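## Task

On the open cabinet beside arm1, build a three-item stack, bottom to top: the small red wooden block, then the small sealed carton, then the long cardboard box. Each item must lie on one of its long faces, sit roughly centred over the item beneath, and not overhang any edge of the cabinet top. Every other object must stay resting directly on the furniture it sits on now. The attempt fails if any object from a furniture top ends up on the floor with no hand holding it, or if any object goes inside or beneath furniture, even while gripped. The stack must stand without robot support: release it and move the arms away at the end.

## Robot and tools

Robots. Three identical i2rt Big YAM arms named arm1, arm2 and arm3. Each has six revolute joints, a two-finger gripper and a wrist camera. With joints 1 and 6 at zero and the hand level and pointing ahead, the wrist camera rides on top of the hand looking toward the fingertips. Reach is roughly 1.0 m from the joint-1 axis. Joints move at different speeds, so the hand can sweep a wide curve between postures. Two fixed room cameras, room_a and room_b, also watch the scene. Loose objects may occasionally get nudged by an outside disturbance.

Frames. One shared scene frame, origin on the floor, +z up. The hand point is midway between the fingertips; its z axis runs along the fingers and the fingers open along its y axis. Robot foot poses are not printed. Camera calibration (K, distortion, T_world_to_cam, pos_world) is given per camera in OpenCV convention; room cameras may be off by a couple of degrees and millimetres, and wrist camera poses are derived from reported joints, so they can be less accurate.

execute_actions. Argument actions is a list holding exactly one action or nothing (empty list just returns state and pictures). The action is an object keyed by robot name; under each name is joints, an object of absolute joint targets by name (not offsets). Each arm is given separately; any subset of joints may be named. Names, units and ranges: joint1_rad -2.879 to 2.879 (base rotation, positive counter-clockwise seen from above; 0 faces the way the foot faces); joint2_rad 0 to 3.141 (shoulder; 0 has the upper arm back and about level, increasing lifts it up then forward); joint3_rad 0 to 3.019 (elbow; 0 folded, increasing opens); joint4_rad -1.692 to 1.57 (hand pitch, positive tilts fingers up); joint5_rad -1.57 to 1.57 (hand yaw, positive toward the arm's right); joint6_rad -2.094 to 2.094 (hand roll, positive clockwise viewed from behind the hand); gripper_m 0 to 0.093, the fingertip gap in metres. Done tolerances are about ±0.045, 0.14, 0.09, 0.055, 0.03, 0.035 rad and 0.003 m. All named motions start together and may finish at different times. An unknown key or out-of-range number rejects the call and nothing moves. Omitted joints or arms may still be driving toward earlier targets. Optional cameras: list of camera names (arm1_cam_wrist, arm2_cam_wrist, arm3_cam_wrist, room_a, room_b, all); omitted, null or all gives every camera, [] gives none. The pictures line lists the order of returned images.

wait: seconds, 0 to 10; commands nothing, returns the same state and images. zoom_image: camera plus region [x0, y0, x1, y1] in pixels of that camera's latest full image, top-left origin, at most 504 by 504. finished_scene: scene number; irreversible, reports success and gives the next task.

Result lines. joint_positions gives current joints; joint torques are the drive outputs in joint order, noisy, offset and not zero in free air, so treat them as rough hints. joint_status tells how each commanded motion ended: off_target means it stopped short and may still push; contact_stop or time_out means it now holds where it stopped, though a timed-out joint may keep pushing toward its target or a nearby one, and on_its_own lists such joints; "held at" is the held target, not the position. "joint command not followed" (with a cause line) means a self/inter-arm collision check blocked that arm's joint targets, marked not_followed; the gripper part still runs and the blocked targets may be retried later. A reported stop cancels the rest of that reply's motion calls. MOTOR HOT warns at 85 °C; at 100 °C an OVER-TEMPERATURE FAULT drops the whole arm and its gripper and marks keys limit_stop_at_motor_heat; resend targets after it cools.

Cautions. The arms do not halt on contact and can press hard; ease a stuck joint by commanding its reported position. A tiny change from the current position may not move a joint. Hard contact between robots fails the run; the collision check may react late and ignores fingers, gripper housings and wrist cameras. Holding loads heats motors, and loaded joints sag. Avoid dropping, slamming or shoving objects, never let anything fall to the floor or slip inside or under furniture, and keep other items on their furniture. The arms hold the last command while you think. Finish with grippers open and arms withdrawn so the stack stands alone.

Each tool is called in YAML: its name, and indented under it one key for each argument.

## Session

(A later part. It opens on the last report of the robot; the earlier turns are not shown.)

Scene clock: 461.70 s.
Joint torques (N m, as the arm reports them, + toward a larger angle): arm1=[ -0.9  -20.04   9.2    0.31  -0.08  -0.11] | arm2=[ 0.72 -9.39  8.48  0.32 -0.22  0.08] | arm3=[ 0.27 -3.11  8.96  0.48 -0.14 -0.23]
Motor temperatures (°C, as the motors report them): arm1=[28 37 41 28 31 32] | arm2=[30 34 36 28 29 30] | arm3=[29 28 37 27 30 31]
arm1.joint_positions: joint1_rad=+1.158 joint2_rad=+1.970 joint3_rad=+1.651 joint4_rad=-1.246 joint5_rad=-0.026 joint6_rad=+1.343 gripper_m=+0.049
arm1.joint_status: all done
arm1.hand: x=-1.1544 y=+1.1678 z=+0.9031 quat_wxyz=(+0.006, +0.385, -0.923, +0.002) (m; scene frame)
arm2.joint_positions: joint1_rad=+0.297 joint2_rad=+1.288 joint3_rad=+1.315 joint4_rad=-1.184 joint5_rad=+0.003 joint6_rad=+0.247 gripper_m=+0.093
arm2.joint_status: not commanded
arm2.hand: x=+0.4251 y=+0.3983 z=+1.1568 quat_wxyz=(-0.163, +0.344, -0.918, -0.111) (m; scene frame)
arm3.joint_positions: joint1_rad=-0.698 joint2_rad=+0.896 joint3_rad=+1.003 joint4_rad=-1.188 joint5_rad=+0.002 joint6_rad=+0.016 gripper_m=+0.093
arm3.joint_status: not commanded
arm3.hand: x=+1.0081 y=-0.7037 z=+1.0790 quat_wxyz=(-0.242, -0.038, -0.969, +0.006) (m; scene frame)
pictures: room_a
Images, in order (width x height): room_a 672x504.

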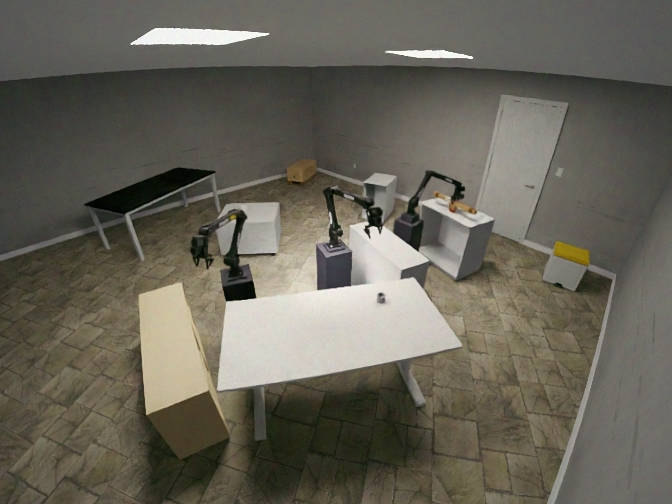

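Contact confirmed. Release.

execute_actions:
  actions:
    - {"arm1":{"joints":{"joint2_rad":1.964,"gripper_m":0.093}}}
  cameras: ["arm1_cam_wrist","room_a"]

Scene clock: 463.80 s.
Joint torques (N m, as the arm reports them, + toward a larger angle): arm1=[ -0.89 -23.09   9.35   0.33  -0.07  -0.11] | arm2=[ 0.78 -9.66  8.42  0.46 -0.23  0.07] | arm3=[ 0.25 -3.51  8.93  0.58 -0.11 -0.22]
Motor temperatures (°C, as the motors report them): arm1=[28 37 41 28 31 32] | arm2=[30 34 36 28 29 30] | arm3=[29 28 37 27 30 31]
arm1.joint_positions: joint1_rad=+1.158 joint2_rad=+1.970 joint3_rad=+1.651 joint4_rad=-1.246 joint5_rad=-0.026 joint6_rad=+1.343 gripper_m=+0.093
arm1.joint_status: all done
arm1.hand: x=-1.1543 y=+1.1675 z=+0.9028 quat_wxyz=(+0.006, +0.385, -0.923, +0.003) (m; scene frame)
arm2.joint_positions: joint1_rad=+0.297 joint2_rad=+1.288 joint3_rad=+1.315 joint4_rad=-1.184 joint5_rad=+0.003 joint6_rad=+0.247 gripper_m=+0.093
arm2.joint_status: not commanded
arm2.hand: x=+0.4251 y=+0.3983 z=+1.1568 quat_wxyz=(-0.163, +0.344, -0.918, -0.111) (m; scene frame)
arm3.joint_positions: joint1_rad=-0.698 joint2_rad=+0.896 joint3_rad=+1.003 joint4_rad=-1.188 joint5_rad=+0.002 joint6_rad=+0.016 gripper_m=+0.093
arm3.joint_status: not commanded
arm3.hand: x=+1.0081 y=-0.7037 z=+1.0790 quat_wxyz=(-0.242, -0.038, -0.969, +0.006) (m; scene frame)
pictures: arm1_cam_wrist, room_a
camera_calibration (this result's frames):
arm1_cam_wrist: T_world_to_cam=[[0.724631, -0.689069, 0.00968262, 1.62885], [-0.559642, -0.580209, 0.591742, -0.496173], [-0.402134, -0.434214, -0.806069, 0.893379], [0, 0, 0, 1]] pos_world=[-1.09874, 1.22243, 0.99796]
Images, in order (width x height): arm1_cam_wrist 504x504, room_a 672x504.

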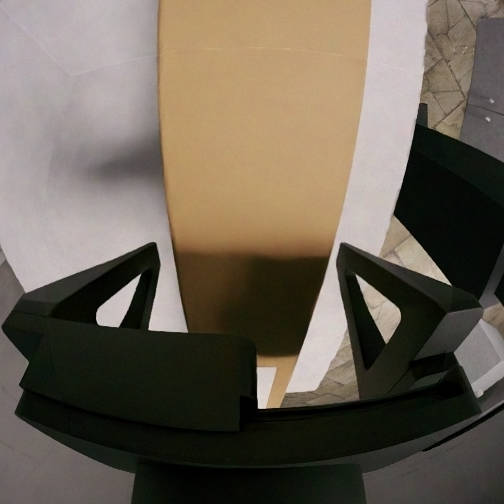

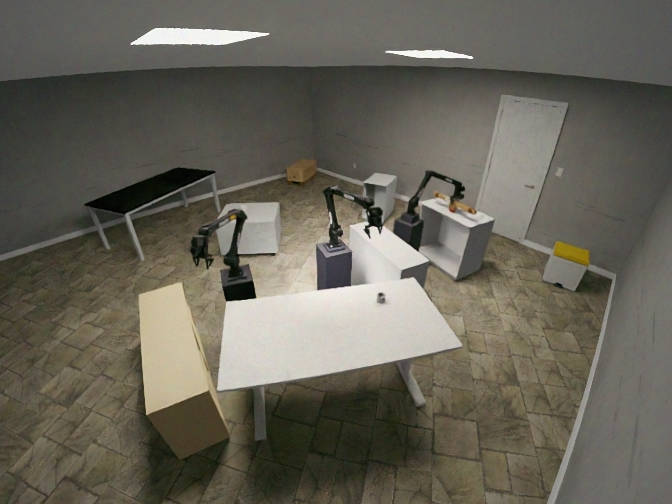

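Stable. Lift clear with q2.

execute_actions:
  actions:
    - {"arm1":{"joints":{"joint2_rad":1.6}}}
  cameras: ["arm1_cam_wrist","room_a","room_b"]

Scene clock: 467.70 s.
Joint torques (N m, as the arm reports them, + toward a larger angle): arm1=[ -0.83 -19.31  11.42   0.84  -0.07  -0.14] | arm2=[ 0.69 -9.1   8.42  0.37 -0.22  0.1 ] | arm3=[ 0.15 -3.63  9.04  0.56 -0.1  -0.19]
Motor temperatures (°C, as the motors report them): arm1=[28 37 41 28 31 32] | arm2=[30 34 36 28 29 30] | arm3=[29 28 37 27 30 31]
arm1.joint_positions: joint1_rad=+1.158 joint2_rad=+1.612 joint3_rad=+1.640 joint4_rad=-1.246 joint5_rad=-0.026 joint6_rad=+1.343 gripper_m=+0.093
arm1.joint_status: all done
arm1.hand: x=-1.1450 y=+1.1475 z=+1.1019 quat_wxyz=(+0.034, +0.382, -0.908, -0.168) (m; scene frame)
arm2.joint_positions: joint1_rad=+0.297 joint2_rad=+1.288 joint3_rad=+1.315 joint4_rad=-1.184 joint5_rad=+0.003 joint6_rad=+0.247 gripper_m=+0.093
arm2.joint_status: not commanded
arm2.hand: x=+0.4251 y=+0.3983 z=+1.1568 quat_wxyz=(-0.163, +0.344, -0.918, -0.111) (m; scene frame)
arm3.joint_positions: joint1_rad=-0.698 joint2_rad=+0.896 joint3_rad=+1.003 joint4_rad=-1.188 joint5_rad=+0.002 joint6_rad=+0.016 gripper_m=+0.093
arm3.joint_status: not commanded
arm3.hand: x=+1.0081 y=-0.7037 z=+1.0790 quat_wxyz=(-0.242, -0.038, -0.969, +0.006) (m; scene frame)
pictures: arm1_cam_wrist, room_a, room_b
camera_calibration (this result's frames):
arm1_cam_wrist: T_world_to_cam=[[0.698808, -0.63918, -0.321116, 1.88416], [-0.454962, -0.743577, 0.490004, -0.200949], [-0.551975, -0.196323, -0.81042, 0.609071], [0, 0, 0, 1]] pos_world=[-1.0719, 1.17447, 1.1971]
Images, in order (width x height): arm1_cam_wrist 504x504, room_a 672x504, room_b 672x504.

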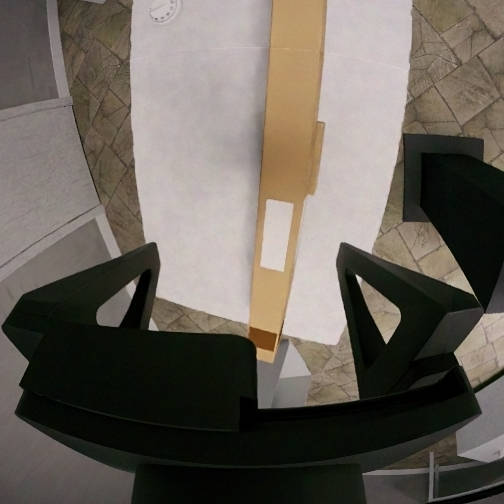

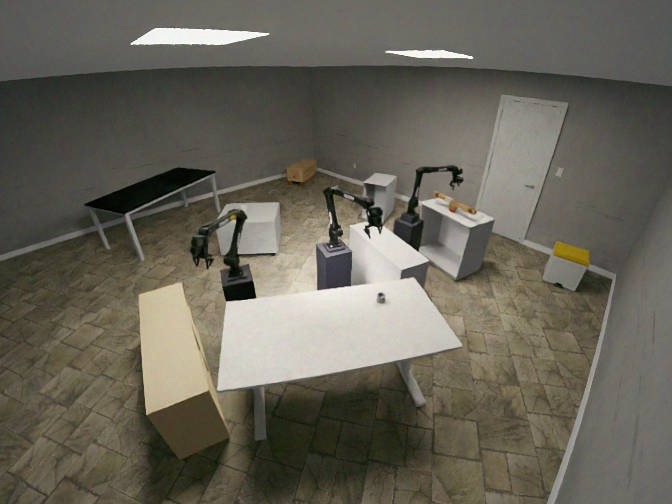

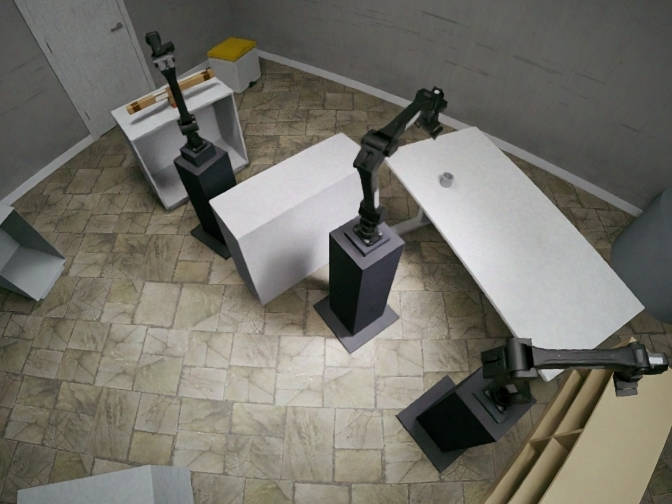

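zoom_image:
  camera: "room_b"
  region: [100, 30, 260, 150]

zoom_image:
  camera: "room_a"
  region: [420, 165, 500, 230]

Region (100, 30, 260, 150) of room_b's 672x504 image, scaled by 3.150, with more detail than that image has; it fills the top 378 rows of this view, and the rest is white.

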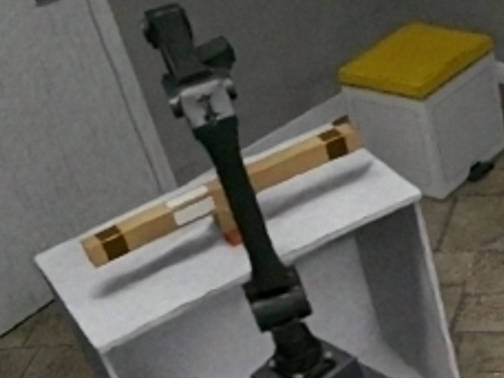

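Region (420, 165, 500, 230) of room_a's 672x504 image, scaled by 6.300, with more detail than that image has; it fills the top 410 rows of this view, and the rest is white.

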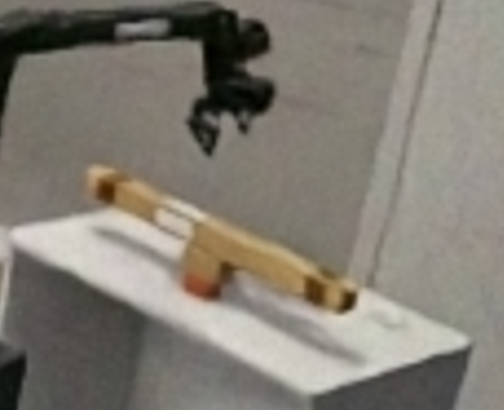

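finished_scene:
  scene: 2

The scene is finished: the task was done.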